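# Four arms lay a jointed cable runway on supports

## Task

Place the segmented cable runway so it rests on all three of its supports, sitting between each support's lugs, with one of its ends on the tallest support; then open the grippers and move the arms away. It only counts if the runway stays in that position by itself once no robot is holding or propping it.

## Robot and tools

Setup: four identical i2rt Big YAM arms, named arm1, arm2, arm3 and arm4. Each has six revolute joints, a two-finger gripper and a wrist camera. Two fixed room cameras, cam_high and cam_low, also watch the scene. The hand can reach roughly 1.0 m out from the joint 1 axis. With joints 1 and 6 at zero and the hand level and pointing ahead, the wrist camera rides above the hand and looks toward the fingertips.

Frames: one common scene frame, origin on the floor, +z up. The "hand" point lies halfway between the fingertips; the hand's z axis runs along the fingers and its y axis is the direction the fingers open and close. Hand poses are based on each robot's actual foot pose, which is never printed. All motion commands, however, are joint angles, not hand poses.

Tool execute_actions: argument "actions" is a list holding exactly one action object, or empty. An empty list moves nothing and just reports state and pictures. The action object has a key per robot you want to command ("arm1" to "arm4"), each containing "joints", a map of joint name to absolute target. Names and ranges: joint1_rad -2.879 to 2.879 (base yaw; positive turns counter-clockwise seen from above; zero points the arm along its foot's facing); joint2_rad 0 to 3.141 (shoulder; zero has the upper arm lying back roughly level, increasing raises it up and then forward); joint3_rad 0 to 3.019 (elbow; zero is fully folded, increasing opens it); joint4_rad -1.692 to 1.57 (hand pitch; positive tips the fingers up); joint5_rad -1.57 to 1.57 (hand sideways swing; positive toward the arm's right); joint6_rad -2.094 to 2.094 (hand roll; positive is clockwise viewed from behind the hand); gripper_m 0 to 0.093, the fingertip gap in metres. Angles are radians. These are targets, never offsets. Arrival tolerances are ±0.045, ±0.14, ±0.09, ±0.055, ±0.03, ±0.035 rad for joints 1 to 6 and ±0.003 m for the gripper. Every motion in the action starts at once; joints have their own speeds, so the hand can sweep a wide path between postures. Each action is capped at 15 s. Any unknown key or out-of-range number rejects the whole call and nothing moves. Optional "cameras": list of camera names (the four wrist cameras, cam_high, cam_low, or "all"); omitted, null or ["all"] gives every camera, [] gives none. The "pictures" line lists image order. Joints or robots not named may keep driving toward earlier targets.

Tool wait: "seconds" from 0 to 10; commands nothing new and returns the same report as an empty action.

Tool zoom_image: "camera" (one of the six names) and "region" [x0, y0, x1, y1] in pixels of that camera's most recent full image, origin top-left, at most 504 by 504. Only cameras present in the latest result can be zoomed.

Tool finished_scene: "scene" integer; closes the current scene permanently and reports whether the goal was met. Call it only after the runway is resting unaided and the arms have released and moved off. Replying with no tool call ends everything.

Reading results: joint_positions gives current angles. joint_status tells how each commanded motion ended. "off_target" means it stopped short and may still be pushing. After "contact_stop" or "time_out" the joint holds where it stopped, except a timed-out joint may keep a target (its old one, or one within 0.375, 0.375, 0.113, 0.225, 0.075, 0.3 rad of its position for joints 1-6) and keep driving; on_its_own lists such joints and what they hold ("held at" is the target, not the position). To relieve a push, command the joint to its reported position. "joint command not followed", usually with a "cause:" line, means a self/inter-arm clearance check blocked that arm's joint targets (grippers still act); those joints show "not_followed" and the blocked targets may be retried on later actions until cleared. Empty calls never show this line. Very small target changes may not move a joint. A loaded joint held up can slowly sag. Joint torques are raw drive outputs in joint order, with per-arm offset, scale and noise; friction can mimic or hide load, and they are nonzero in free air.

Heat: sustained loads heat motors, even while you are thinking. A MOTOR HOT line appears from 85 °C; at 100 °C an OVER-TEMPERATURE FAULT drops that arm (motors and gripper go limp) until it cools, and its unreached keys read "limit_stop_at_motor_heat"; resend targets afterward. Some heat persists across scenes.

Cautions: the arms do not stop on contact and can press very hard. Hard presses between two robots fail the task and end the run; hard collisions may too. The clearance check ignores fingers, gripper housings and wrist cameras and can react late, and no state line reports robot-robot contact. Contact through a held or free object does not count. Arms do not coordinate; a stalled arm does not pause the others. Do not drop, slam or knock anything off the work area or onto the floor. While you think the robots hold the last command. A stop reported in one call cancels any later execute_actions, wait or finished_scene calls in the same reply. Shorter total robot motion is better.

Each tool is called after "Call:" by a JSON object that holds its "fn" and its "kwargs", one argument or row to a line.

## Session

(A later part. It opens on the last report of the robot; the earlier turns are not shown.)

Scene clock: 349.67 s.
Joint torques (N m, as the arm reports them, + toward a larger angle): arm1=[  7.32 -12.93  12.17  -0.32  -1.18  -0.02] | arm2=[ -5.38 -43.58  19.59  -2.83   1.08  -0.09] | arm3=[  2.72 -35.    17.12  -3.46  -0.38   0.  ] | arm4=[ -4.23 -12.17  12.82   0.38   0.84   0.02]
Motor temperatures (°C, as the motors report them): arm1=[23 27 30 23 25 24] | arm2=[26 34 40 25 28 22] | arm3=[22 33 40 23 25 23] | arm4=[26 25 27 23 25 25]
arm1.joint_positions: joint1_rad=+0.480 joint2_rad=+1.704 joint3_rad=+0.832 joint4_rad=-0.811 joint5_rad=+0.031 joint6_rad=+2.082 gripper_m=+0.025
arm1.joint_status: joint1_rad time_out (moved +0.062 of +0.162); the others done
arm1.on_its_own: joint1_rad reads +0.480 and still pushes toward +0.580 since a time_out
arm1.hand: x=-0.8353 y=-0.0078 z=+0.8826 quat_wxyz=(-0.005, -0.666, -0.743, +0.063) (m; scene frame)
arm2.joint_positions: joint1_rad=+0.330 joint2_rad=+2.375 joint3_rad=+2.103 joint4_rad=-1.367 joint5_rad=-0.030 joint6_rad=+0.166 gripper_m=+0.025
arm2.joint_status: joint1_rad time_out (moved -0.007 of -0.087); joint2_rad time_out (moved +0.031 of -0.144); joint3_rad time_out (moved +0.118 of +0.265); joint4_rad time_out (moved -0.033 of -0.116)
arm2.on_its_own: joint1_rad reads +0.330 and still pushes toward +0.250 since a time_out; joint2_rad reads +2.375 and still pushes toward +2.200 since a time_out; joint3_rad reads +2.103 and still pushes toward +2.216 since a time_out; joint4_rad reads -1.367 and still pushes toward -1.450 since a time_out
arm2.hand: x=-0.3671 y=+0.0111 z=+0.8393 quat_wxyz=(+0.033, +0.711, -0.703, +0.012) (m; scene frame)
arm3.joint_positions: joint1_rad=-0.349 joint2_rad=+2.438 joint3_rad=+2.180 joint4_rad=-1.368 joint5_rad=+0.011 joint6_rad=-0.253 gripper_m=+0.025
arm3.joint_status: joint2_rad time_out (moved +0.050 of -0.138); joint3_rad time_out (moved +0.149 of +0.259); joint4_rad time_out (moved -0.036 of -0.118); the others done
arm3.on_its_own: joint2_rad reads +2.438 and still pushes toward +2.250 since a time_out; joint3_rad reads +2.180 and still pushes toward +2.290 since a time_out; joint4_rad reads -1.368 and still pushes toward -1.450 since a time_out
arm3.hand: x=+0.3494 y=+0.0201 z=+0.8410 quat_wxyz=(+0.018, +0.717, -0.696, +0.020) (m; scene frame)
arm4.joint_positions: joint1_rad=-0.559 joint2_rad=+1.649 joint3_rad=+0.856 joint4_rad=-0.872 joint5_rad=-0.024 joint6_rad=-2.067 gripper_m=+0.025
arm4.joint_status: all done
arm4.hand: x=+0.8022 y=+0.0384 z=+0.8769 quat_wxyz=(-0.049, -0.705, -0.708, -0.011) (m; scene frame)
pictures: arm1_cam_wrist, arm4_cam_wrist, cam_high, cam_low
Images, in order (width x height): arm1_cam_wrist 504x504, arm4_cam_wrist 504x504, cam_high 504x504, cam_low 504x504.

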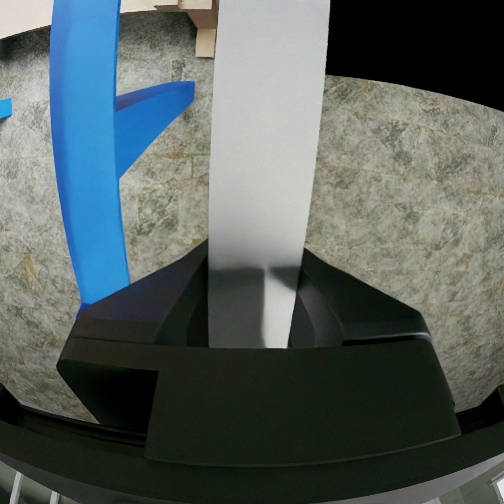

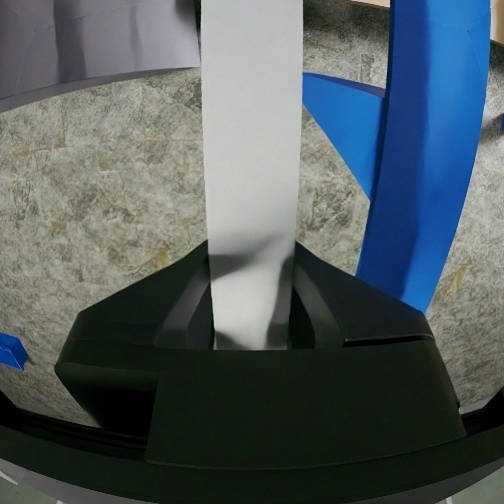

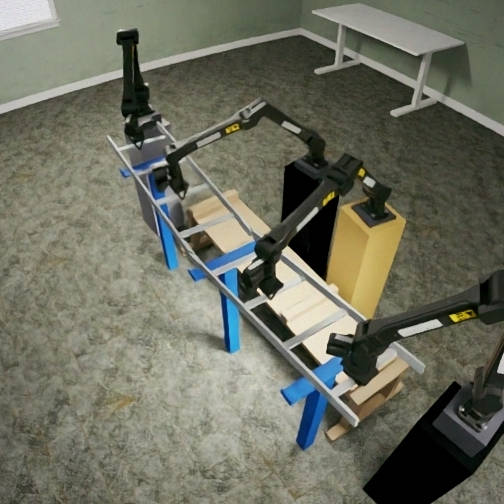

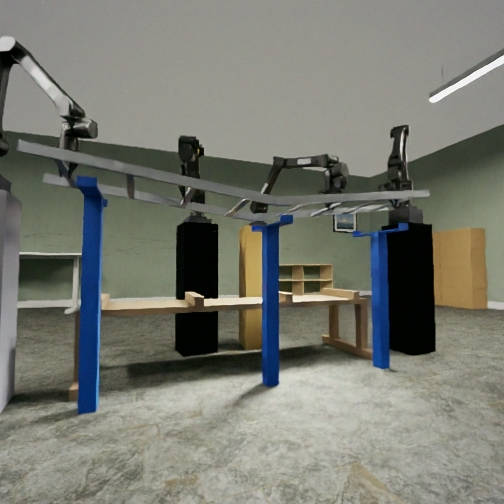

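Call:
{"fn": "execute_actions", "kwargs": {
  "actions": [
    {"arm1":{"joints":{"joint1_rad":0.56,"joint2_rad":1.8,"joint3_rad":0.88,"joint4_rad":-0.68}},"arm4":{"joints":{"joint1_rad":-0.57,"joint2_rad":1.76,"joint3_rad":0.9,"joint4_rad":-0.73}},"arm2":{"joints":{"joint2_rad":2.36,"joint3_rad":2.24}},"arm3":{"joints":{"joint2_rad":2.42,"joint3_rad":2.3}}}
  ]
}}

Scene clock: 358.53 s.
Joint torques (N m, as the arm reports them, + toward a larger angle): arm1=[  5.56 -15.62   8.98   0.36  -1.11  -0.02] | arm2=[ -5.6  -39.23  18.77  -2.86   1.45  -0.13] | arm3=[  2.39 -30.61  14.75  -3.47  -0.57  -0.01] | arm4=[ -2.15 -13.9    9.68   1.26   0.88   0.02]
Motor temperatures (°C, as the motors report them): arm1=[23 27 30 23 25 24] | arm2=[26 34 40 25 28 22] | arm3=[22 34 40 24 25 23] | arm4=[26 25 27 23 25 25]
arm1.joint_positions: joint1_rad=+0.481 joint2_rad=+1.868 joint3_rad=+0.832 joint4_rad=-0.689 joint5_rad=+0.029 joint6_rad=+2.082 gripper_m=+0.025
arm1.joint_status: joint1_rad time_out (moved +0.000 of +0.080); the others done
arm1.on_its_own: joint1_rad reads +0.481 and still pushes toward +0.560 since a time_out
arm1.hand: x=-0.8383 y=-0.0099 z=+0.8235 quat_wxyz=(+0.001, -0.665, -0.742, +0.083) (m; scene frame)
arm2.joint_positions: joint1_rad=+0.331 joint2_rad=+2.480 joint3_rad=+2.132 joint4_rad=-1.369 joint5_rad=-0.040 joint6_rad=+0.166 gripper_m=+0.025
arm2.joint_status: joint3_rad time_out (moved +0.029 of +0.137); the others done
arm2.on_its_own: joint1_rad reads +0.331 and still pushes toward +0.250 since a time_out; joint3_rad reads +2.132 and still pushes toward +2.240 since a time_out; joint4_rad reads -1.369 and still pushes toward -1.450 since a time_out
arm2.hand: x=-0.3689 y=+0.0042 z=+0.7789 quat_wxyz=(+0.059, +0.709, -0.702, +0.041) (m; scene frame)
arm3.joint_positions: joint1_rad=-0.345 joint2_rad=+2.540 joint3_rad=+2.216 joint4_rad=-1.371 joint5_rad=+0.016 joint6_rad=-0.251 gripper_m=+0.025
arm3.joint_status: all done
arm3.on_its_own: joint4_rad reads -1.371 and still pushes toward -1.450 since a time_out
arm3.hand: x=+0.3466 y=+0.0148 z=+0.7835 quat_wxyz=(+0.045, +0.717, -0.694, +0.040) (m; scene frame)
arm4.joint_positions: joint1_rad=-0.553 joint2_rad=+1.800 joint3_rad=+0.856 joint4_rad=-0.753 joint5_rad=-0.025 joint6_rad=-2.068 gripper_m=+0.025
arm4.joint_status: all done
arm4.hand: x=+0.7992 y=+0.0383 z=+0.8218 quat_wxyz=(-0.065, -0.702, -0.709, -0.015) (m; scene frame)
pictures: arm1_cam_wrist, arm2_cam_wrist, arm3_cam_wrist, arm4_cam_wrist, cam_high, cam_low
Images, in order (width x height): arm1_cam_wrist 504x504, arm2_cam_wrist 504x504, arm3_cam_wrist 504x504, arm4_cam_wrist 504x504, cam_high 504x504, cam_low 504x504.

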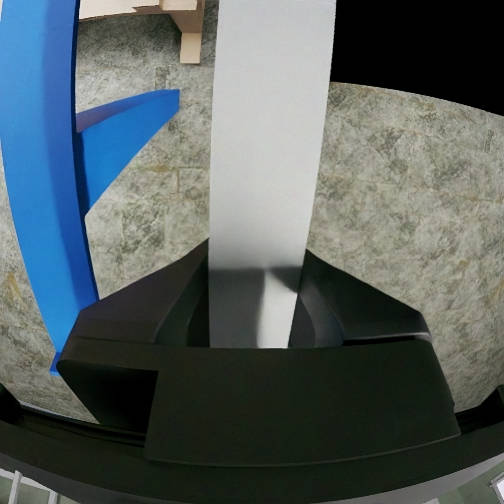

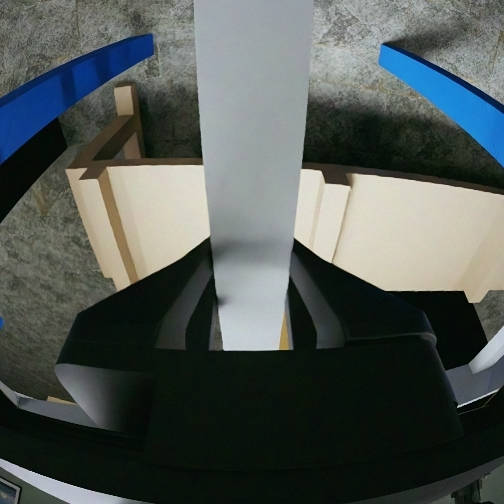

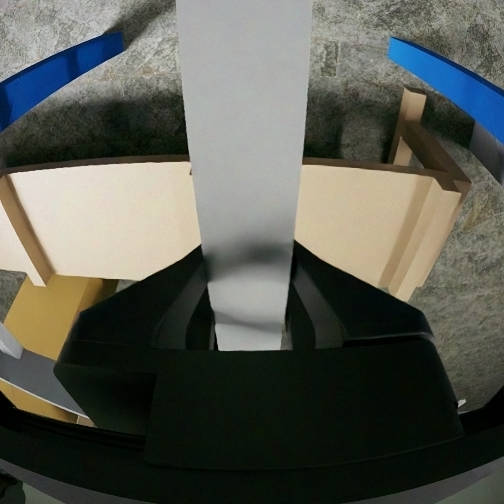

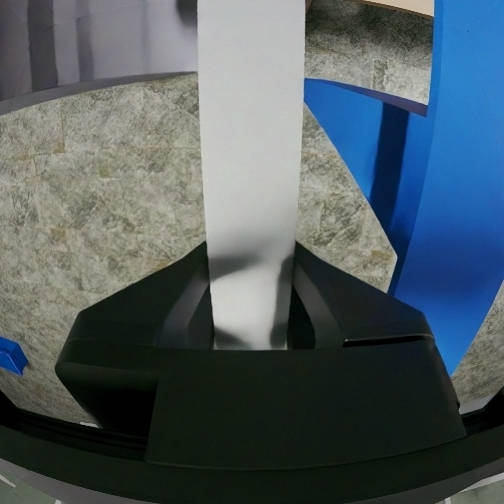

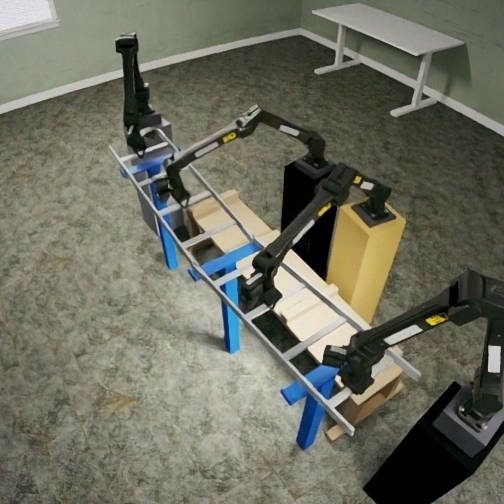

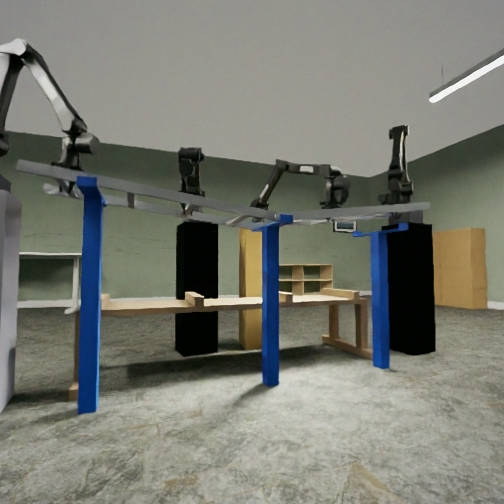

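Call:
{"fn": "execute_actions", "kwargs": {
  "actions": [
    {"arm1":{"joints":{"joint2_rad":1.95,"joint3_rad":0.87,"joint4_rad":-0.56}},"arm4":{"joints":{"joint1_rad":-0.5,"joint2_rad":1.88,"joint3_rad":0.88,"joint4_rad":-0.64}},"arm2":{"joints":{"joint2_rad":2.5,"joint3_rad":2.24}},"arm3":{"joints":{"joint2_rad":2.56,"joint3_rad":2.3}}}
  ],
  "cameras": ["arm1_cam_wrist","arm4_cam_wrist","cam_high","cam_low"]
}}

Scene clock: 369.03 s.
Joint torques (N m, as the arm reports them, + toward a larger angle): arm1=[  5.32 -15.41   7.12  -0.42  -0.63  -0.02] | arm2=[ -5.3  -32.06  15.66  -2.39   1.28  -0.13] | arm3=[  2.41 -22.54  12.    -1.73  -0.57  -0.02] | arm4=[ 2.6  -5.68  8.19  4.91 -0.22 -0.07]
Motor temperatures (°C, as the motors report them): arm1=[23 27 29 23 25 24] | arm2=[26 34 40 25 28 22] | arm3=[22 34 39 24 25 23] | arm4=[26 25 27 23 25 25]
arm1.joint_positions: joint1_rad=+0.483 joint2_rad=+2.010 joint3_rad=+0.829 joint4_rad=-0.550 joint5_rad=+0.017 joint6_rad=+2.082 gripper_m=+0.025
arm1.joint_status: all done
arm1.on_its_own: joint1_rad reads +0.483 and still pushes toward +0.560 since a time_out
arm1.hand: x=-0.8440 y=-0.0107 z=+0.7709 quat_wxyz=(+0.007, -0.664, -0.742, +0.085) (m; scene frame)
arm2.joint_positions: joint1_rad=+0.333 joint2_rad=+2.538 joint3_rad=+2.170 joint4_rad=-1.382 joint5_rad=-0.036 joint6_rad=+0.172 gripper_m=+0.025
arm2.joint_status: all done
arm2.on_its_own: joint1_rad reads +0.333 and still pushes toward +0.250 since a time_out; joint4_rad reads -1.382 and still pushes toward -1.450 since a time_out
arm2.hand: x=-0.3700 y=+0.0032 z=+0.7528 quat_wxyz=(+0.067, +0.707, -0.702, +0.056) (m; scene frame)
arm3.joint_positions: joint1_rad=-0.345 joint2_rad=+2.565 joint3_rad=+2.251 joint4_rad=-1.409 joint5_rad=+0.016 joint6_rad=-0.251 gripper_m=+0.025
arm3.joint_status: all done
arm3.hand: x=+0.3462 y=+0.0132 z=+0.7794 quat_wxyz=(+0.057, +0.717, -0.694, +0.047) (m; scene frame)
arm4.joint_positions: joint1_rad=-0.538 joint2_rad=+1.802 joint3_rad=+0.852 joint4_rad=-0.743 joint5_rad=+0.002 joint6_rad=-2.060 gripper_m=+0.025
arm4.joint_status: joint4_rad time_out (moved +0.010 of +0.113); the others done
arm4.on_its_own: joint4_rad reads -0.743 and still pushes toward -0.640 since a time_out
arm4.hand: x=+0.7990 y=+0.0376 z=+0.8199 quat_wxyz=(-0.059, -0.699, -0.712, -0.028) (m; scene frame)
pictures: arm1_cam_wrist, arm4_cam_wrist, cam_high, cam_low
Images, in order (width x height): arm1_cam_wrist 504x504, arm4_cam_wrist 504x504, cam_high 504x504, cam_low 504x504.

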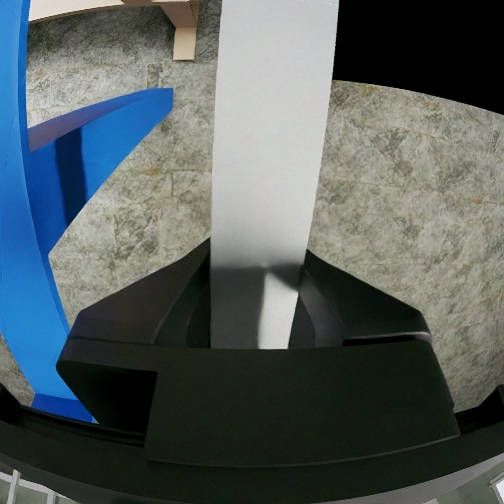

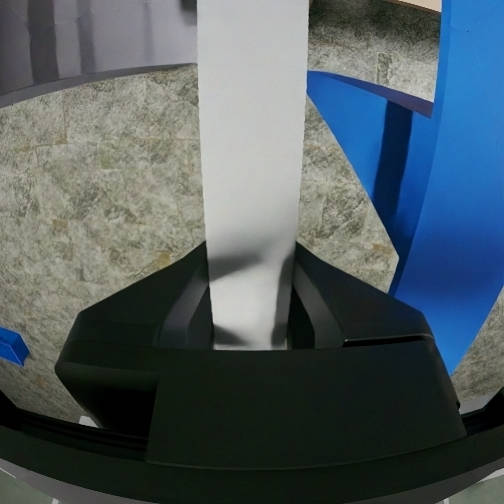

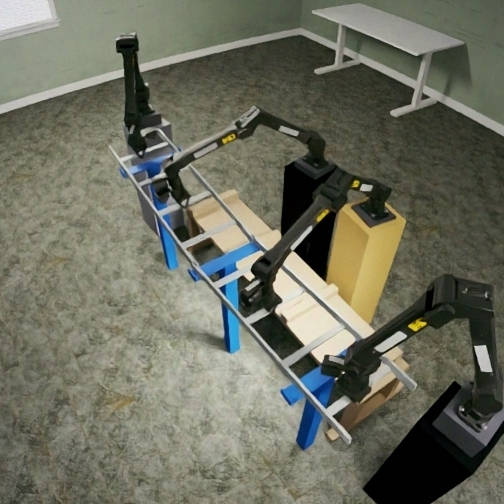

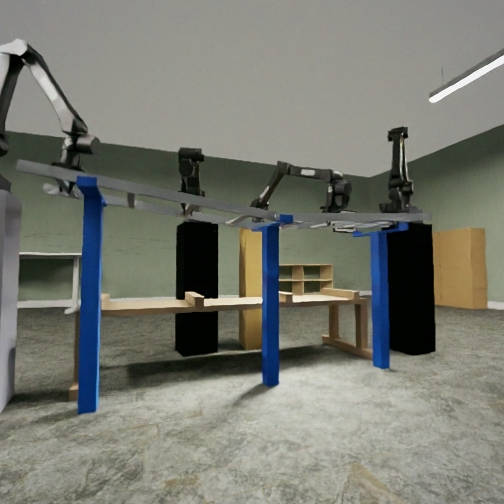

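Call:
{"fn": "execute_actions", "kwargs": {
  "actions": [
    {"arm1":{"joints":{"joint1_rad":0.5,"joint2_rad":2.08,"joint4_rad":-0.45}},"arm4":{"joints":{"joint2_rad":1.81,"joint4_rad":-0.74,"joint1_rad":-0.54}},"arm2":{"joints":{"joint2_rad":2.58,"joint1_rad":0.33,"joint4_rad":-1.38}}}
  ],
  "cameras": ["arm1_cam_wrist","arm2_cam_wrist","cam_high","cam_low"]
}}

Call:
{"fn": "zoom_image", "kwargs": {
  "camera": "cam_low",
  "region": [0,140,450,260]
}}

Call:
{"fn": "zoom_image", "kwargs": {
  "camera": "cam_high",
  "region": [90,120,450,460]
}}

Scene clock: 378.47 s.
Joint torques (N m, as the arm reports them, + toward a larger angle): arm1=[  0.89 -11.12   6.28   0.95   0.04  -0.02] | arm2=[ -1.14 -27.29  14.44   0.06   0.29  -0.26] | arm3=[  2.41 -22.65  11.8   -1.52  -0.58  -0.02] | arm4=[ -0.49 -10.39   8.18   0.63   0.02  -0.07]
Motor temperatures (°C, as the motors report them): arm1=[23 27 29 23 25 24] | arm2=[26 33 39 25 28 22] | arm3=[22 33 37 23 25 23] | arm4=[26 25 27 23 24 25]
arm1.joint_positions: joint1_rad=+0.476 joint2_rad=+2.082 joint3_rad=+0.832 joint4_rad=-0.473 joint5_rad=+0.001 joint6_rad=+2.082 gripper_m=+0.025
arm1.joint_status: all done
arm1.hand: x=-0.8448 y=-0.0111 z=+0.7446 quat_wxyz=(+0.014, -0.668, -0.740, +0.079) (m; scene frame)
arm2.joint_positions: joint1_rad=+0.343 joint2_rad=+2.564 joint3_rad=+2.182 joint4_rad=-1.380 joint5_rad=-0.008 joint6_rad=+0.181 gripper_m=+0.025
arm2.joint_status: all done
arm2.hand: x=-0.3723 y=+0.0022 z=+0.7394 quat_wxyz=(+0.058, +0.708, -0.700, +0.069) (m; scene frame)
arm3.joint_positions: joint1_rad=-0.345 joint2_rad=+2.566 joint3_rad=+2.254 joint4_rad=-1.413 joint5_rad=+0.016 joint6_rad=-0.251 gripper_m=+0.025
arm3.joint_status: not commanded
arm3.hand: x=+0.3462 y=+0.0129 z=+0.7797 quat_wxyz=(+0.058, +0.716, -0.694, +0.048) (m; scene frame)
arm4.joint_positions: joint1_rad=-0.542 joint2_rad=+1.799 joint3_rad=+0.852 joint4_rad=-0.750 joint5_rad=-0.004 joint6_rad=-2.060 gripper_m=+0.025
arm4.joint_status: all done
arm4.hand: x=+0.8001 y=+0.0374 z=+0.8210 quat_wxyz=(-0.062, -0.700, -0.711, -0.025) (m; scene frame)
pictures: arm1_cam_wrist, arm2_cam_wrist, cam_high, cam_low
Images, in order (width x height): arm1_cam_wrist 504x504, arm2_cam_wrist 504x504, cam_high 504x504, cam_low 504x504.

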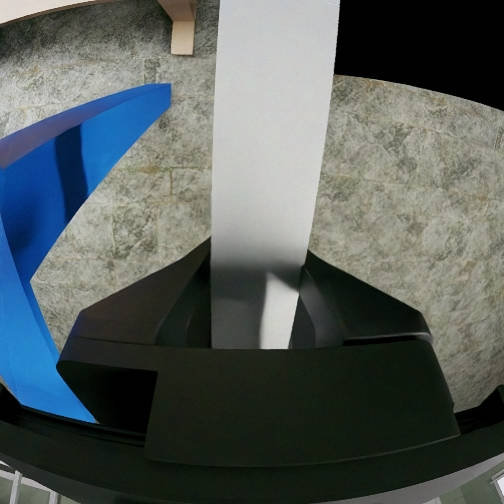

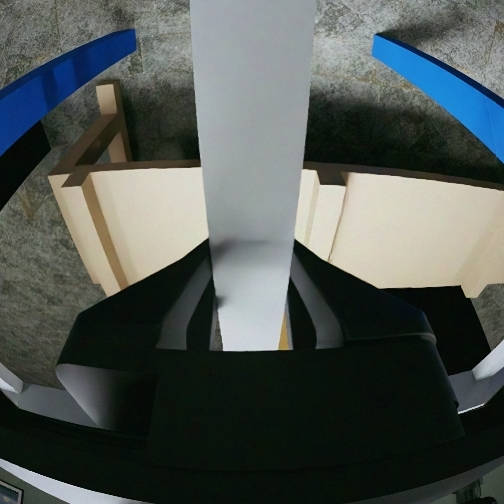

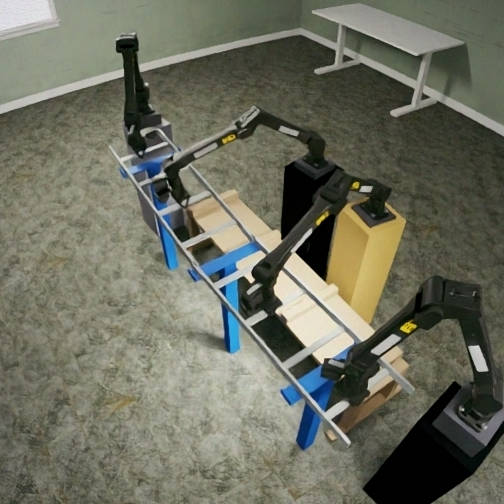

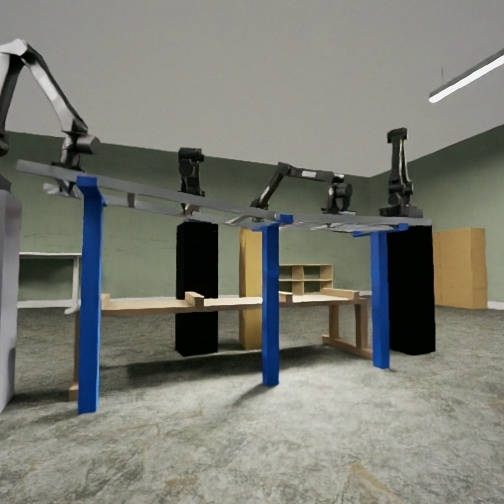

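Region (0, 140, 450, 260) of cam_low's 504x504 image, scaled by 1.120, with more detail than that image has; it fills the top 134 rows of this view, and the rest is white.

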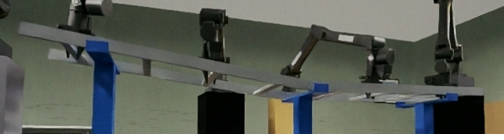

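Region (90, 120, 450, 460) of cam_high's 504x504 image, scaled by 1.400, with more detail than that image has.

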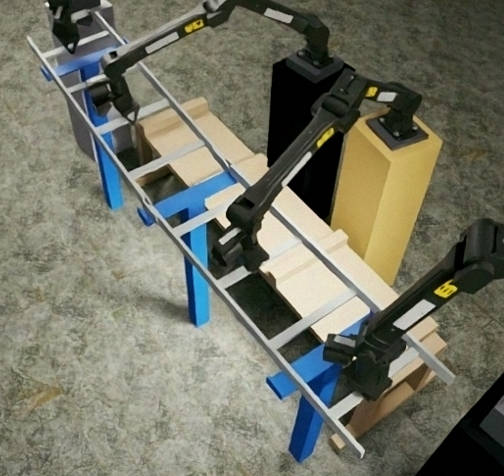

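Call:
{"fn": "execute_actions", "kwargs": {
  "actions": [
    {"arm1":{"joints":{"joint2_rad":2.2,"joint4_rad":-0.34}}}
  ],
  "cameras": ["cam_low"]
}}

Scene clock: 391.67 s.
Joint torques (N m, as the arm reports them, + toward a larger angle): arm1=[ 0.85 -4.35  6.08  4.02  0.04 -0.02] | arm2=[ -1.16 -27.11  14.37   0.01   0.27  -0.25] | arm3=[  2.4  -22.71  10.89  -0.64  -0.63  -0.04] | arm4=[-0.34 -9.69  8.29  1.06  0.02 -0.03]
Motor temperatures (°C, as the motors report them): arm1=[23 27 29 23 24 24] | arm2=[26 32 38 24 27 22] | arm3=[22 32 36 23 25 23] | arm4=[26 25 27 23 24 25]
arm1.joint_positions: joint1_rad=+0.476 joint2_rad=+2.111 joint3_rad=+0.832 joint4_rad=-0.439 joint5_rad=+0.001 joint6_rad=+2.082 gripper_m=+0.025
arm1.joint_status: joint4_rad time_out (moved +0.034 of +0.133); the others done
arm1.on_its_own: joint4_rad reads -0.439 and still pushes toward -0.340 since a time_out
arm1.hand: x=-0.8457 y=-0.0117 z=+0.7338 quat_wxyz=(+0.014, -0.668, -0.740, +0.077) (m; scene frame)
arm2.joint_positions: joint1_rad=+0.343 joint2_rad=+2.565 joint3_rad=+2.182 joint4_rad=-1.380 joint5_rad=-0.008 joint6_rad=+0.181 gripper_m=+0.025
arm2.joint_status: not commanded
arm2.hand: x=-0.3722 y=+0.0019 z=+0.7386 quat_wxyz=(+0.058, +0.708, -0.700, +0.070) (m; scene frame)
arm3.joint_positions: joint1_rad=-0.345 joint2_rad=+2.566 joint3_rad=+2.265 joint4_rad=-1.432 joint5_rad=+0.018 joint6_rad=-0.249 gripper_m=+0.025
arm3.joint_status: not commanded
arm3.hand: x=+0.3463 y=+0.0122 z=+0.7842 quat_wxyz=(+0.061, +0.716, -0.694, +0.050) (m; scene frame)
arm4.joint_positions: joint1_rad=-0.544 joint2_rad=+1.790 joint3_rad=+0.852 joint4_rad=-0.759 joint5_rad=-0.004 joint6_rad=-2.063 gripper_m=+0.025
arm4.joint_status: not commanded
arm4.hand: x=+0.8007 y=+0.0378 z=+0.8246 quat_wxyz=(-0.062, -0.700, -0.711, -0.025) (m; scene frame)
pictures: cam_low
Images, in order (width x height): cam_low 504x504.

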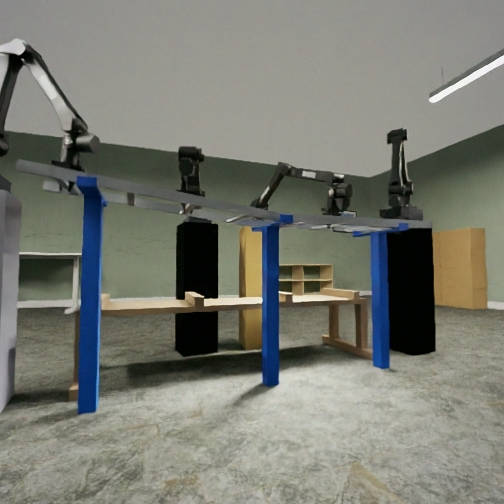

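Landed. Release, then lift.

Call:
{"fn": "execute_actions", "kwargs": {
  "actions": [
    {"arm1":{"joints":{"joint2_rad":2.1,"joint4_rad":-0.44,"gripper_m":0.093}},"arm4":{"joints":{"gripper_m":0.093}},"arm2":{"joints":{"gripper_m":0.093}},"arm3":{"joints":{"gripper_m":0.093}}}
  ],
  "cameras": []
}}

Call:
{"fn": "execute_actions", "kwargs": {
  "actions": [
    {"arm1":{"joints":{"joint2_rad":1.6,"joint4_rad":-0.9}},"arm4":{"joints":{"joint2_rad":1.4,"joint4_rad":-1.1}},"arm2":{"joints":{"joint2_rad":2.2,"joint4_rad":-1.55}},"arm3":{"joints":{"joint2_rad":2.2,"joint4_rad":-1.6}}}
  ],
  "cameras": []
}}

Call:
{"fn": "execute_actions", "kwargs": {
  "actions": [
    {"arm1":{"joints":{"joint2_rad":0.8,"joint1_rad":0,"joint6_rad":0}},"arm4":{"joints":{"joint2_rad":0.8,"joint1_rad":0,"joint6_rad":0}},"arm2":{"joints":{"joint2_rad":0.9}},"arm3":{"joints":{"joint2_rad":0.9}}}
  ],
  "cameras": ["cam_high","cam_low"]
}}

Scene clock: 404.17 s.
Joint torques (N m, as the arm reports them, + toward a larger angle): arm1=[ -0.71 -12.7    4.54  -0.45   0.05  -0.02] | arm2=[ -1.02 -27.31  14.04   0.08   0.14  -0.13] | arm3=[ -0.36 -22.61  10.83  -0.24  -0.04  -0.04] | arm4=[-0.39 -9.78  8.27  0.82 -0.03 -0.04]
Motor temperatures (°C, as the motors report them): arm1=[23 26 28 23 24 24] | arm2=[26 32 38 24 27 22] | arm3=[22 32 36 23 25 23] | arm4=[26 25 26 23 24 25]
arm1.joint_positions: joint1_rad=+0.495 joint2_rad=+2.119 joint3_rad=+0.850 joint4_rad=-0.428 joint5_rad=+0.001 joint6_rad=+2.082 gripper_m=+0.093
arm1.joint_status: all done
arm1.hand: x=-0.8405 y=+0.0002 z=+0.7319 quat_wxyz=(+0.011, -0.661, -0.747, +0.067) (m; scene frame)
arm2.joint_positions: joint1_rad=+0.341 joint2_rad=+2.565 joint3_rad=+2.187 joint4_rad=-1.380 joint5_rad=-0.004 joint6_rad=+0.169 gripper_m=+0.093
arm2.joint_status: all done
arm2.hand: x=-0.3704 y=+0.0039 z=+0.7399 quat_wxyz=(+0.056, +0.712, -0.697, +0.069) (m; scene frame)
arm3.joint_positions: joint1_rad=-0.312 joint2_rad=+2.566 joint3_rad=+2.265 joint4_rad=-1.441 joint5_rad=+0.002 joint6_rad=-0.248 gripper_m=+0.093
arm3.joint_status: all done
arm3.hand: x=+0.3207 y=+0.0155 z=+0.7844 quat_wxyz=(+0.068, +0.726, -0.682, +0.047) (m; scene frame)
arm4.joint_positions: joint1_rad=-0.544 joint2_rad=+1.790 joint3_rad=+0.853 joint4_rad=-0.753 joint5_rad=-0.002 joint6_rad=-2.063 gripper_m=+0.093
arm4.joint_status: all done
arm4.hand: x=+0.7993 y=+0.0389 z=+0.8245 quat_wxyz=(-0.058, -0.700, -0.711, -0.025) (m; scene frame)
pictures: none
No camera images: the call's "cameras" was empty. Leave "cameras" out to get every camera's image.

Scene clock: 406.07 s.
Joint torques (N m, as the arm reports them, + toward a larger angle): arm1=[-0.68 -8.81  8.84 -0.33  0.05 -0.03] | arm2=[ -1.   -26.16  10.95   0.07   0.13  -0.14] | arm3=[ -0.45 -20.28   9.72   0.3   -0.04  -0.04] | arm4=[-0.26 -6.66 11.42 -0.14 -0.05 -0.03]
Motor temperatures (°C, as the motors report them): arm1=[23 26 29 23 24 24] | arm2=[26 32 38 24 27 22] | arm3=[22 32 36 23 25 23] | arm4=[26 25 27 23 24 25]
arm1.joint_positions: joint1_rad=+0.495 joint2_rad=+1.598 joint3_rad=+0.850 joint4_rad=-0.888 joint5_rad=+0.001 joint6_rad=+2.082 gripper_m=+0.093
arm1.joint_status: all done
arm1.hand: x=-0.8364 y=+0.0047 z=+0.9243 quat_wxyz=(+0.004, -0.662, -0.748, +0.037) (m; scene frame)
arm2.joint_positions: joint1_rad=+0.341 joint2_rad=+2.199 joint3_rad=+2.236 joint4_rad=-1.534 joint5_rad=-0.004 joint6_rad=+0.169 gripper_m=+0.093
arm2.joint_status: all done
arm2.hand: x=-0.3699 y=+0.0151 z=+1.0086 quat_wxyz=(-0.018, +0.714, -0.699, -0.039) (m; scene frame)
arm3.joint_positions: joint1_rad=-0.312 joint2_rad=+2.198 joint3_rad=+2.290 joint4_rad=-1.591 joint5_rad=+0.002 joint6_rad=-0.248 gripper_m=+0.093
arm3.joint_status: all done
arm3.hand: x=+0.3189 y=+0.0120 z=+1.0469 quat_wxyz=(-0.034, +0.728, -0.684, -0.018) (m; scene frame)
arm4.joint_positions: joint1_rad=-0.544 joint2_rad=+1.383 joint3_rad=+0.853 joint4_rad=-1.088 joint5_rad=-0.002 joint6_rad=-2.063 gripper_m=+0.093
arm4.joint_status: all done
arm4.hand: x=+0.8256 y=+0.0229 z=+0.9677 quat_wxyz=(-0.024, -0.701, -0.713, -0.015) (m; scene frame)
pictures: none
No camera images: the call's "cameras" was empty. Leave "cameras" out to get every camera's image.

Scene clock: 408.47 s.
Joint torques (N m, as the arm reports them, + toward a larger angle): arm1=[-1.13 -1.97 12.92  1.08 -0.01 -0.17] | arm2=[-1.52  3.97  3.89  1.26  0.14 -0.13] | arm3=[-0.2   2.68  3.91  2.08 -0.02 -0.01] | arm4=[-0.24 -1.25 14.06  1.24 -0.01  0.19]
Motor temperatures (°C, as the motors report them): arm1=[23 26 29 23 24 24] | arm2=[26 32 37 24 27 22] | arm3=[22 32 35 23 25 23] | arm4=[26 25 27 23 24 25]
arm1.joint_positions: joint1_rad=+0.001 joint2_rad=+0.795 joint3_rad=+0.850 joint4_rad=-0.889 joint5_rad=+0.000 joint6_rad=+0.015 gripper_m=+0.093
arm1.joint_status: all done
arm1.hand: x=-0.7807 y=-0.1589 z=+1.2107 quat_wxyz=(-0.357, +0.059, -0.932, -0.023) (m; scene frame)
arm2.joint_positions: joint1_rad=+0.341 joint2_rad=+0.907 joint3_rad=+2.241 joint4_rad=-1.534 joint5_rad=-0.004 joint6_rad=+0.169 gripper_m=+0.093
arm2.joint_status: all done
arm2.hand: x=-0.2637 y=-0.5069 z=+1.6300 quat_wxyz=(-0.358, +0.550, -0.541, -0.526) (m; scene frame)
arm3.joint_positions: joint1_rad=-0.312 joint2_rad=+0.907 joint3_rad=+2.292 joint4_rad=-1.591 joint5_rad=+0.002 joint6_rad=-0.248 gripper_m=+0.093
arm3.joint_status: all done
arm3.hand: x=+0.2151 y=-0.5250 z=+1.6530 quat_wxyz=(-0.535, +0.565, -0.530, -0.338) (m; scene frame)
arm4.joint_positions: joint1_rad=-0.003 joint2_rad=+0.791 joint3_rad=+0.853 joint4_rad=-1.088 joint5_rad=-0.001 joint6_rad=-0.013 gripper_m=+0.093
arm4.joint_status: all done
arm4.hand: x=+0.8097 y=-0.1531 z=+1.1498 quat_wxyz=(-0.003, -0.964, -0.040, +0.262) (m; scene frame)
pictures: cam_high, cam_low
Images, in order (width x height): cam_high 504x504, cam_low 504x504.

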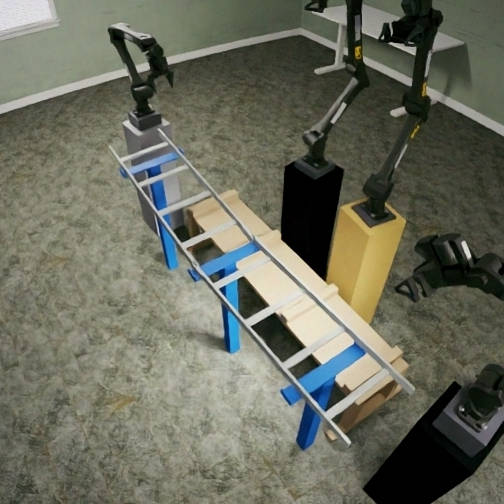

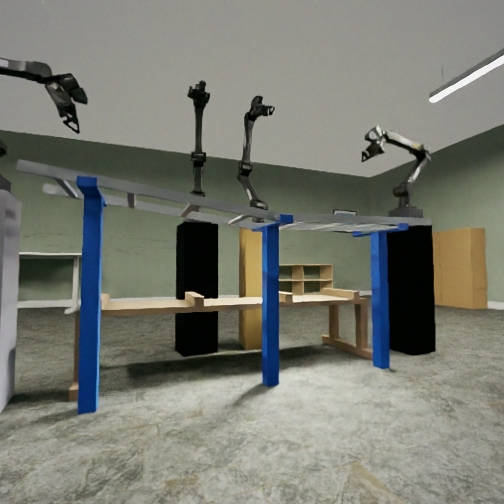

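Call:
{"fn": "zoom_image", "kwargs": {
  "camera": "cam_high",
  "region": [270,310,430,450]
}}

Call:
{"fn": "zoom_image", "kwargs": {
  "camera": "cam_high",
  "region": [100,130,280,300]
}}

Region (270, 310, 430, 450) of cam_high's 504x504 image, scaled by 3.150, with more detail than that image has; it fills the top 441 rows of this view, and the rest is white.

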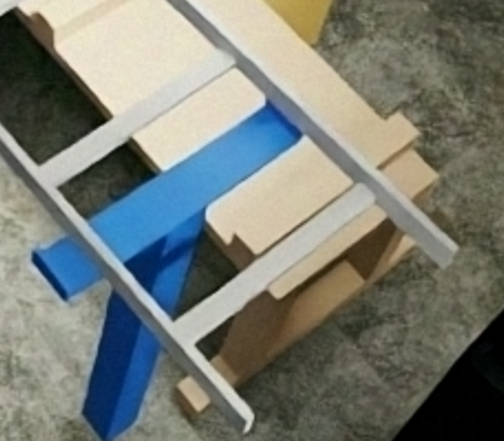

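Region (100, 130, 280, 300) of cam_high's 504x504 image, scaled by 2.800, with more detail than that image has.

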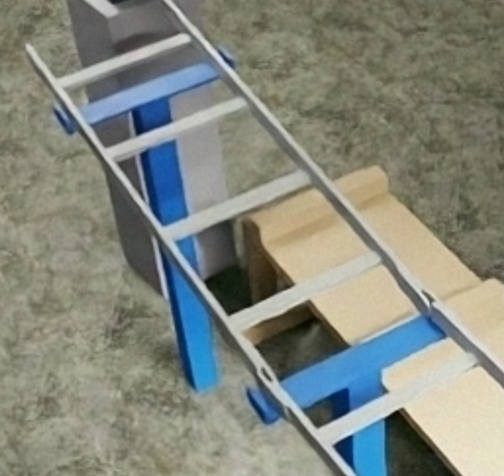

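Call:
{"fn": "execute_actions", "kwargs": {
  "actions": [
    {"arm1":{"joints":{"joint1_rad":0.495,"joint2_rad":1.6,"joint3_rad":0.85,"joint4_rad":-0.89,"joint6_rad":2.08}}}
  ],
  "cameras": []
}}

Call:
{"fn": "execute_actions", "kwargs": {
  "actions": [
    {"arm1":{"joints":{"joint2_rad":2.11,"joint4_rad":-0.43}}}
  ],
  "cameras": []
}}

Call:
{"fn": "execute_actions", "kwargs": {
  "actions": [
    {"arm1":{"joints":{"gripper_m":0}}}
  ],
  "cameras": []
}}

Call:
{"fn": "execute_actions", "kwargs": {
  "actions": [
    {"arm1":{"joints":{"joint2_rad":1.95,"joint4_rad":-0.56}}}
  ],
  "cameras": []
}}

Call:
{"fn": "execute_actions", "kwargs": {
  "actions": [
    {"arm1":{"joints":{"joint1_rad":0.66,"joint3_rad":0.92,"joint4_rad":-0.62}}}
  ],
  "cameras": ["cam_high","cam_low","arm1_cam_wrist"]
}}

Scene clock: 439.20 s.
Joint torques (N m, as the arm reports them, + toward a larger angle): arm1=[-1.56 -9.55  7.02  0.12  0.06  0.11] | arm2=[-0.73  2.88  3.95  1.41  0.13 -0.15] | arm3=[-0.29  2.45  3.9   2.07 -0.03 -0.02] | arm4=[-0.27 -1.24 14.08  1.24  0.    0.2 ]
Motor temperatures (°C, as the motors report them): arm1=[23 26 31 23 24 24] | arm2=[26 30 33 24 26 22] | arm3=[22 30 31 23 25 23] | arm4=[26 25 29 23 24 25]
arm1.joint_positions: joint1_rad=+0.500 joint2_rad=+1.606 joint3_rad=+0.850 joint4_rad=-0.889 joint5_rad=+0.000 joint6_rad=+2.065 gripper_m=+0.093
arm1.joint_status: all done
arm1.hand: x=-0.8385 y=+0.0054 z=+0.9216 quat_wxyz=(+0.006, -0.654, -0.755, +0.041) (m; scene frame)
arm2.joint_positions: joint1_rad=+0.341 joint2_rad=+0.907 joint3_rad=+2.241 joint4_rad=-1.534 joint5_rad=-0.004 joint6_rad=+0.169 gripper_m=+0.093
arm2.joint_status: not commanded
arm2.hand: x=-0.2637 y=-0.5069 z=+1.6300 quat_wxyz=(-0.358, +0.550, -0.541, -0.526) (m; scene frame)
arm3.joint_positions: joint1_rad=-0.312 joint2_rad=+0.907 joint3_rad=+2.292 joint4_rad=-1.591 joint5_rad=+0.002 joint6_rad=-0.248 gripper_m=+0.093
arm3.joint_status: not commanded
arm3.hand: x=+0.2151 y=-0.5250 z=+1.6530 quat_wxyz=(-0.535, +0.565, -0.530, -0.338) (m; scene frame)
arm4.joint_positions: joint1_rad=-0.003 joint2_rad=+0.791 joint3_rad=+0.853 joint4_rad=-1.088 joint5_rad=-0.001 joint6_rad=-0.013 gripper_m=+0.093
arm4.joint_status: not commanded
arm4.hand: x=+0.8097 y=-0.1531 z=+1.1498 quat_wxyz=(-0.003, -0.964, -0.039, +0.262) (m; scene frame)
pictures: none
No camera images: the call's "cameras" was empty. Leave "cameras" out to get every camera's image.

Scene clock: 440.43 s.
Joint torques (N m, as the arm reports them, + toward a larger angle): arm1=[ -1.55 -12.32   2.69   0.52   0.06   0.14] | arm2=[-1.48  3.31  3.88  1.26  0.17 -0.13] | arm3=[-0.24  2.53  3.9   2.07 -0.02 -0.01] | arm4=[-0.25 -1.23 14.08  1.25  0.    0.2 ]
Motor temperatures (°C, as the motors report them): arm1=[23 26 31 23 24 24] | arm2=[26 30 33 24 26 22] | arm3=[22 30 31 23 24 23] | arm4=[26 25 29 23 24 25]
arm1.joint_positions: joint1_rad=+0.500 joint2_rad=+2.123 joint3_rad=+0.850 joint4_rad=-0.442 joint5_rad=+0.000 joint6_rad=+2.065 gripper_m=+0.093
arm1.joint_status: all done
arm1.hand: x=-0.8452 y=-0.0010 z=+0.7314 quat_wxyz=(+0.013, -0.653, -0.754, +0.075) (m; scene frame)
arm2.joint_positions: joint1_rad=+0.341 joint2_rad=+0.907 joint3_rad=+2.241 joint4_rad=-1.534 joint5_rad=-0.004 joint6_rad=+0.169 gripper_m=+0.093
arm2.joint_status: not commanded
arm2.hand: x=-0.2637 y=-0.5069 z=+1.6300 quat_wxyz=(-0.358, +0.550, -0.541, -0.526) (m; scene frame)
arm3.joint_positions: joint1_rad=-0.312 joint2_rad=+0.907 joint3_rad=+2.292 joint4_rad=-1.591 joint5_rad=+0.002 joint6_rad=-0.248 gripper_m=+0.093
arm3.joint_status: not commanded
arm3.hand: x=+0.2151 y=-0.5250 z=+1.6530 quat_wxyz=(-0.535, +0.565, -0.530, -0.338) (m; scene frame)
arm4.joint_positions: joint1_rad=-0.003 joint2_rad=+0.791 joint3_rad=+0.853 joint4_rad=-1.088 joint5_rad=-0.001 joint6_rad=-0.013 gripper_m=+0.093
arm4.joint_status: not commanded
arm4.hand: x=+0.8097 y=-0.1531 z=+1.1498 quat_wxyz=(-0.003, -0.964, -0.039, +0.262) (m; scene frame)
pictures: none
No camera images: the call's "cameras" was empty. Leave "cameras" out to get every camera's image.

Scene clock: 441.13 s.
Joint torques (N m, as the arm reports them, + toward a larger angle): arm1=[ -1.38 -12.24   2.95   0.51   0.4   -0.04] | arm2=[-1.15  3.49  3.86  1.41  0.2  -0.13] | arm3=[-0.18  2.52  3.91  2.08 -0.02 -0.01] | arm4=[-0.25 -1.27 14.07  1.25  0.    0.2 ]
Motor temperatures (°C, as the motors report them): arm1=[23 26 31 23 24 24] | arm2=[26 30 33 24 26 22] | arm3=[22 30 31 23 24 23] | arm4=[26 25 29 23 24 25]
arm1.joint_positions: joint1_rad=+0.499 joint2_rad=+2.122 joint3_rad=+0.847 joint4_rad=-0.442 joint5_rad=-0.008 joint6_rad=+2.082 gripper_m=+0.025
arm1.joint_status: gripper_m off_target (ended at +0.025, target +0.000)
arm1.hand: x=-0.8473 y=-0.0013 z=+0.7313 quat_wxyz=(+0.017, -0.660, -0.747, +0.076) (m; scene frame)
arm2.joint_positions: joint1_rad=+0.341 joint2_rad=+0.907 joint3_rad=+2.241 joint4_rad=-1.534 joint5_rad=-0.004 joint6_rad=+0.169 gripper_m=+0.093
arm2.joint_status: not commanded
arm2.hand: x=-0.2637 y=-0.5069 z=+1.6300 quat_wxyz=(-0.358, +0.550, -0.541, -0.526) (m; scene frame)
arm3.joint_positions: joint1_rad=-0.312 joint2_rad=+0.907 joint3_rad=+2.292 joint4_rad=-1.591 joint5_rad=+0.002 joint6_rad=-0.248 gripper_m=+0.093
arm3.joint_status: not commanded
arm3.hand: x=+0.2151 y=-0.5250 z=+1.6530 quat_wxyz=(-0.535, +0.565, -0.530, -0.338) (m; scene frame)
arm4.joint_positions: joint1_rad=-0.003 joint2_rad=+0.791 joint3_rad=+0.853 joint4_rad=-1.088 joint5_rad=-0.001 joint6_rad=-0.013 gripper_m=+0.093
arm4.joint_status: not commanded
arm4.hand: x=+0.8097 y=-0.1531 z=+1.1498 quat_wxyz=(-0.003, -0.964, -0.039, +0.262) (m; scene frame)
pictures: none
No camera images: the call's "cameras" was empty. Leave "cameras" out to get every camera's image.

Scene clock: 442.03 s.
Joint torques (N m, as the arm reports them, + toward a larger angle): arm1=[ -1.22 -17.33   4.12  -0.9    0.26  -0.04] | arm2=[-0.92  3.23  3.95  1.26  0.16 -0.15] | arm3=[-0.24  2.5   3.91  2.08 -0.02 -0.02] | arm4=[-0.26 -1.28 14.08  1.25  0.    0.19]
Motor temperatures (°C, as the motors report them): arm1=[23 26 30 23 24 24] | arm2=[26 30 33 24 26 22] | arm3=[22 30 31 23 24 23] | arm4=[26 25 29 23 24 25]
arm1.joint_positions: joint1_rad=+0.496 joint2_rad=+2.033 joint3_rad=+0.841 joint4_rad=-0.539 joint5_rad=-0.004 joint6_rad=+2.082 gripper_m=+0.025
arm1.joint_status: all done
arm1.hand: x=-0.8456 y=-0.0018 z=+0.7642 quat_wxyz=(+0.017, -0.660, -0.746, +0.082) (m; scene frame)
arm2.joint_positions: joint1_rad=+0.341 joint2_rad=+0.907 joint3_rad=+2.241 joint4_rad=-1.534 joint5_rad=-0.004 joint6_rad=+0.169 gripper_m=+0.093
arm2.joint_status: not commanded
arm2.hand: x=-0.2637 y=-0.5069 z=+1.6300 quat_wxyz=(-0.358, +0.550, -0.541, -0.526) (m; scene frame)
arm3.joint_positions: joint1_rad=-0.312 joint2_rad=+0.907 joint3_rad=+2.292 joint4_rad=-1.591 joint5_rad=+0.002 joint6_rad=-0.248 gripper_m=+0.093
arm3.joint_status: not commanded
arm3.hand: x=+0.2151 y=-0.5250 z=+1.6530 quat_wxyz=(-0.535, +0.565, -0.530, -0.338) (m; scene frame)
arm4.joint_positions: joint1_rad=-0.003 joint2_rad=+0.791 joint3_rad=+0.853 joint4_rad=-1.088 joint5_rad=-0.001 joint6_rad=-0.013 gripper_m=+0.093
arm4.joint_status: not commanded
arm4.hand: x=+0.8097 y=-0.1531 z=+1.1498 quat_wxyz=(-0.003, -0.964, -0.039, +0.262) (m; scene frame)
pictures: none
No camera images: the call's "cameras" was empty. Leave "cameras" out to get every camera's image.

Scene clock: 444.03 s.
Joint torques (N m, as the arm reports them, + toward a larger angle): arm1=[  8.56 -17.57   8.01  -1.92  -0.64  -0.04] | arm2=[-0.95  3.17  3.85  1.26  0.12 -0.12] | arm3=[-0.29  2.51  3.91  2.09 -0.02 -0.02] | arm4=[-0.22 -1.24 14.07  1.25  0.    0.2 ]
Motor temperatures (°C, as the motors report them): arm1=[23 26 30 23 24 24] | arm2=[26 29 33 24 26 22] | arm3=[22 30 31 23 24 23] | arm4=[26 25 29 23 24 25]
arm1.joint_positions: joint1_rad=+0.545 joint2_rad=+2.033 joint3_rad=+0.871 joint4_rad=-0.573 joint5_rad=+0.018 joint6_rad=+2.082 gripper_m=+0.027
arm1.joint_status: joint1_rad time_out (moved +0.049 of +0.164); the others done
arm1.on_its_own: joint1_rad reads +0.545 and still pushes toward +0.660 since a time_out
arm1.hand: x=-0.8465 y=+0.0149 z=+0.7686 quat_wxyz=(+0.005, -0.641, -0.762, +0.087) (m; scene frame)
arm2.joint_positions: joint1_rad=+0.341 joint2_rad=+0.907 joint3_rad=+2.241 joint4_rad=-1.534 joint5_rad=-0.004 joint6_rad=+0.169 gripper_m=+0.093
arm2.joint_status: not commanded
arm2.hand: x=-0.2637 y=-0.5069 z=+1.6300 quat_wxyz=(-0.358, +0.550, -0.541, -0.526) (m; scene frame)
arm3.joint_positions: joint1_rad=-0.312 joint2_rad=+0.907 joint3_rad=+2.292 joint4_rad=-1.591 joint5_rad=+0.002 joint6_rad=-0.248 gripper_m=+0.093
arm3.joint_status: not commanded
arm3.hand: x=+0.2151 y=-0.5250 z=+1.6530 quat_wxyz=(-0.535, +0.565, -0.530, -0.338) (m; scene frame)
arm4.joint_positions: joint1_rad=-0.003 joint2_rad=+0.791 joint3_rad=+0.853 joint4_rad=-1.088 joint5_rad=-0.001 joint6_rad=-0.013 gripper_m=+0.093
arm4.joint_status: not commanded
arm4.hand: x=+0.8097 y=-0.1531 z=+1.1498 quat_wxyz=(-0.003, -0.964, -0.039, +0.262) (m; scene frame)
pictures: arm1_cam_wrist, cam_high, cam_low
Images, in order (width x height): arm1_cam_wrist 504x504, cam_high 504x504, cam_low 504x504.

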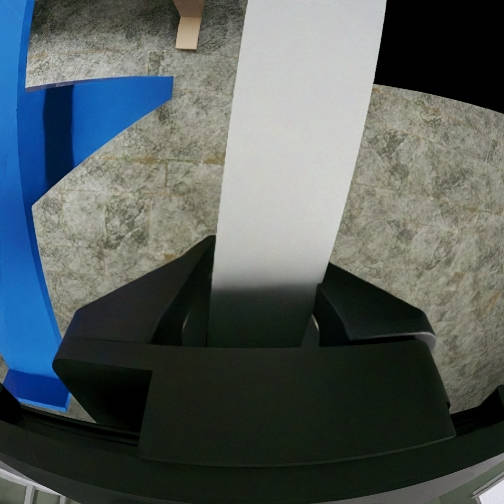

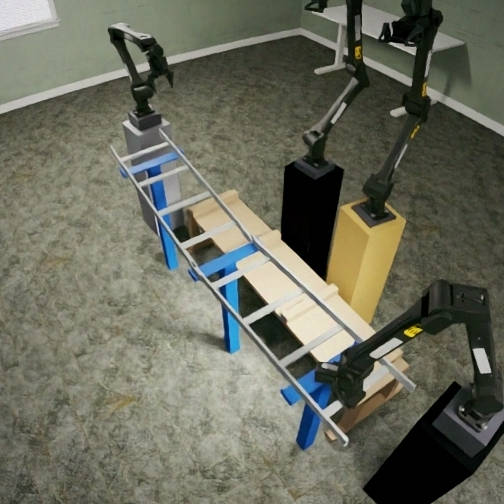

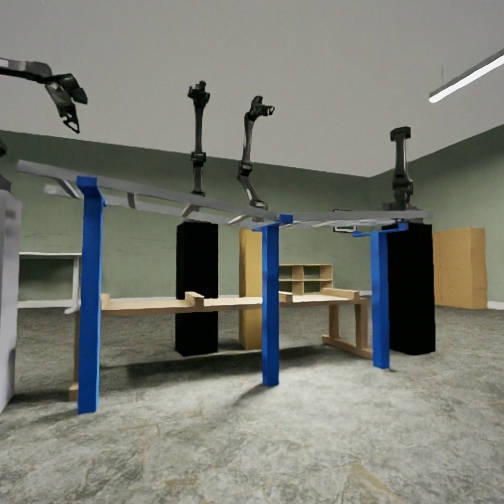

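Call:
{"fn": "execute_actions", "kwargs": {
  "actions": [
    {"arm1":{"joints":{"joint1_rad":0.9,"joint3_rad":0.96,"joint2_rad":1.93}}}
  ],
  "cameras": ["cam_high"]
}}

Call:
{"fn": "zoom_image", "kwargs": {
  "camera": "cam_high",
  "region": [170,210,430,450]
}}

Scene clock: 455.27 s.
Joint torques (N m, as the arm reports them, + toward a larger angle): arm1=[ 18.95 -19.48   7.55  -1.43  -3.05  -0.04] | arm2=[-1.74  3.71  3.87  1.32  0.15 -0.12] | arm3=[-0.31  2.59  3.9   2.06 -0.02 -0.01] | arm4=[-0.24 -1.26 14.09  1.24  0.    0.2 ]
Motor temperatures (°C, as the motors report them): arm1=[23 27 30 23 25 24] | arm2=[26 29 33 24 26 22] | arm3=[22 29 31 23 24 23] | arm4=[26 25 30 23 24 25]
arm1.joint_positions: joint1_rad=+0.661 joint2_rad=+2.031 joint3_rad=+0.922 joint4_rad=-0.583 joint5_rad=+0.076 joint6_rad=+2.082 gripper_m=+0.036
arm1.joint_status: joint1_rad time_out (moved +0.116 of +0.355); the others done
arm1.on_its_own: joint1_rad reads +0.661 and still pushes toward +0.900 since a time_out
arm1.hand: x=-0.8479 y=+0.0594 z=+0.7760 quat_wxyz=(-0.031, -0.595, -0.800, +0.070) (m; scene frame)
arm2.joint_positions: joint1_rad=+0.341 joint2_rad=+0.907 joint3_rad=+2.241 joint4_rad=-1.534 joint5_rad=-0.004 joint6_rad=+0.169 gripper_m=+0.093
arm2.joint_status: not commanded
arm2.hand: x=-0.2637 y=-0.5069 z=+1.6300 quat_wxyz=(-0.358, +0.550, -0.541, -0.526) (m; scene frame)
arm3.joint_positions: joint1_rad=-0.312 joint2_rad=+0.907 joint3_rad=+2.292 joint4_rad=-1.591 joint5_rad=+0.002 joint6_rad=-0.248 gripper_m=+0.093
arm3.joint_status: not commanded
arm3.hand: x=+0.2151 y=-0.5250 z=+1.6530 quat_wxyz=(-0.535, +0.565, -0.530, -0.338) (m; scene frame)
arm4.joint_positions: joint1_rad=-0.003 joint2_rad=+0.791 joint3_rad=+0.853 joint4_rad=-1.088 joint5_rad=-0.001 joint6_rad=-0.013 gripper_m=+0.093
arm4.joint_status: not commanded
arm4.hand: x=+0.8097 y=-0.1531 z=+1.1498 quat_wxyz=(-0.003, -0.964, -0.039, +0.262) (m; scene frame)
pictures: cam_high
Images, in order (width x height): cam_high 504x504.

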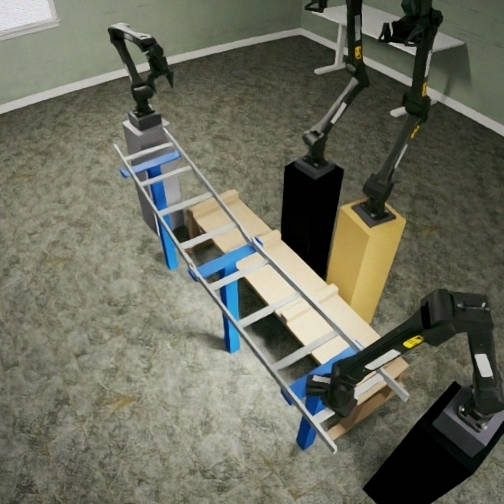

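Region (170, 210, 430, 450) of cam_high's 504x504 image, scaled by 1.938, with more detail than that image has; it fills the top 465 rows of this view, and the rest is white.

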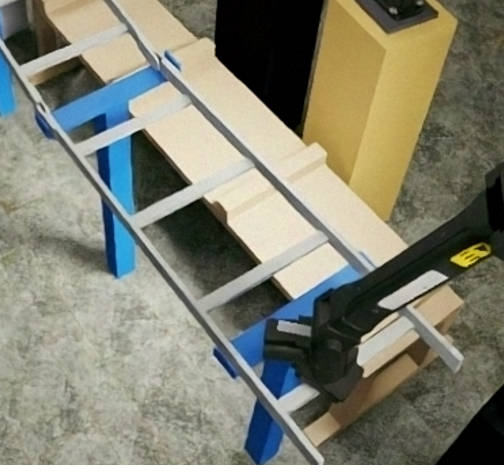

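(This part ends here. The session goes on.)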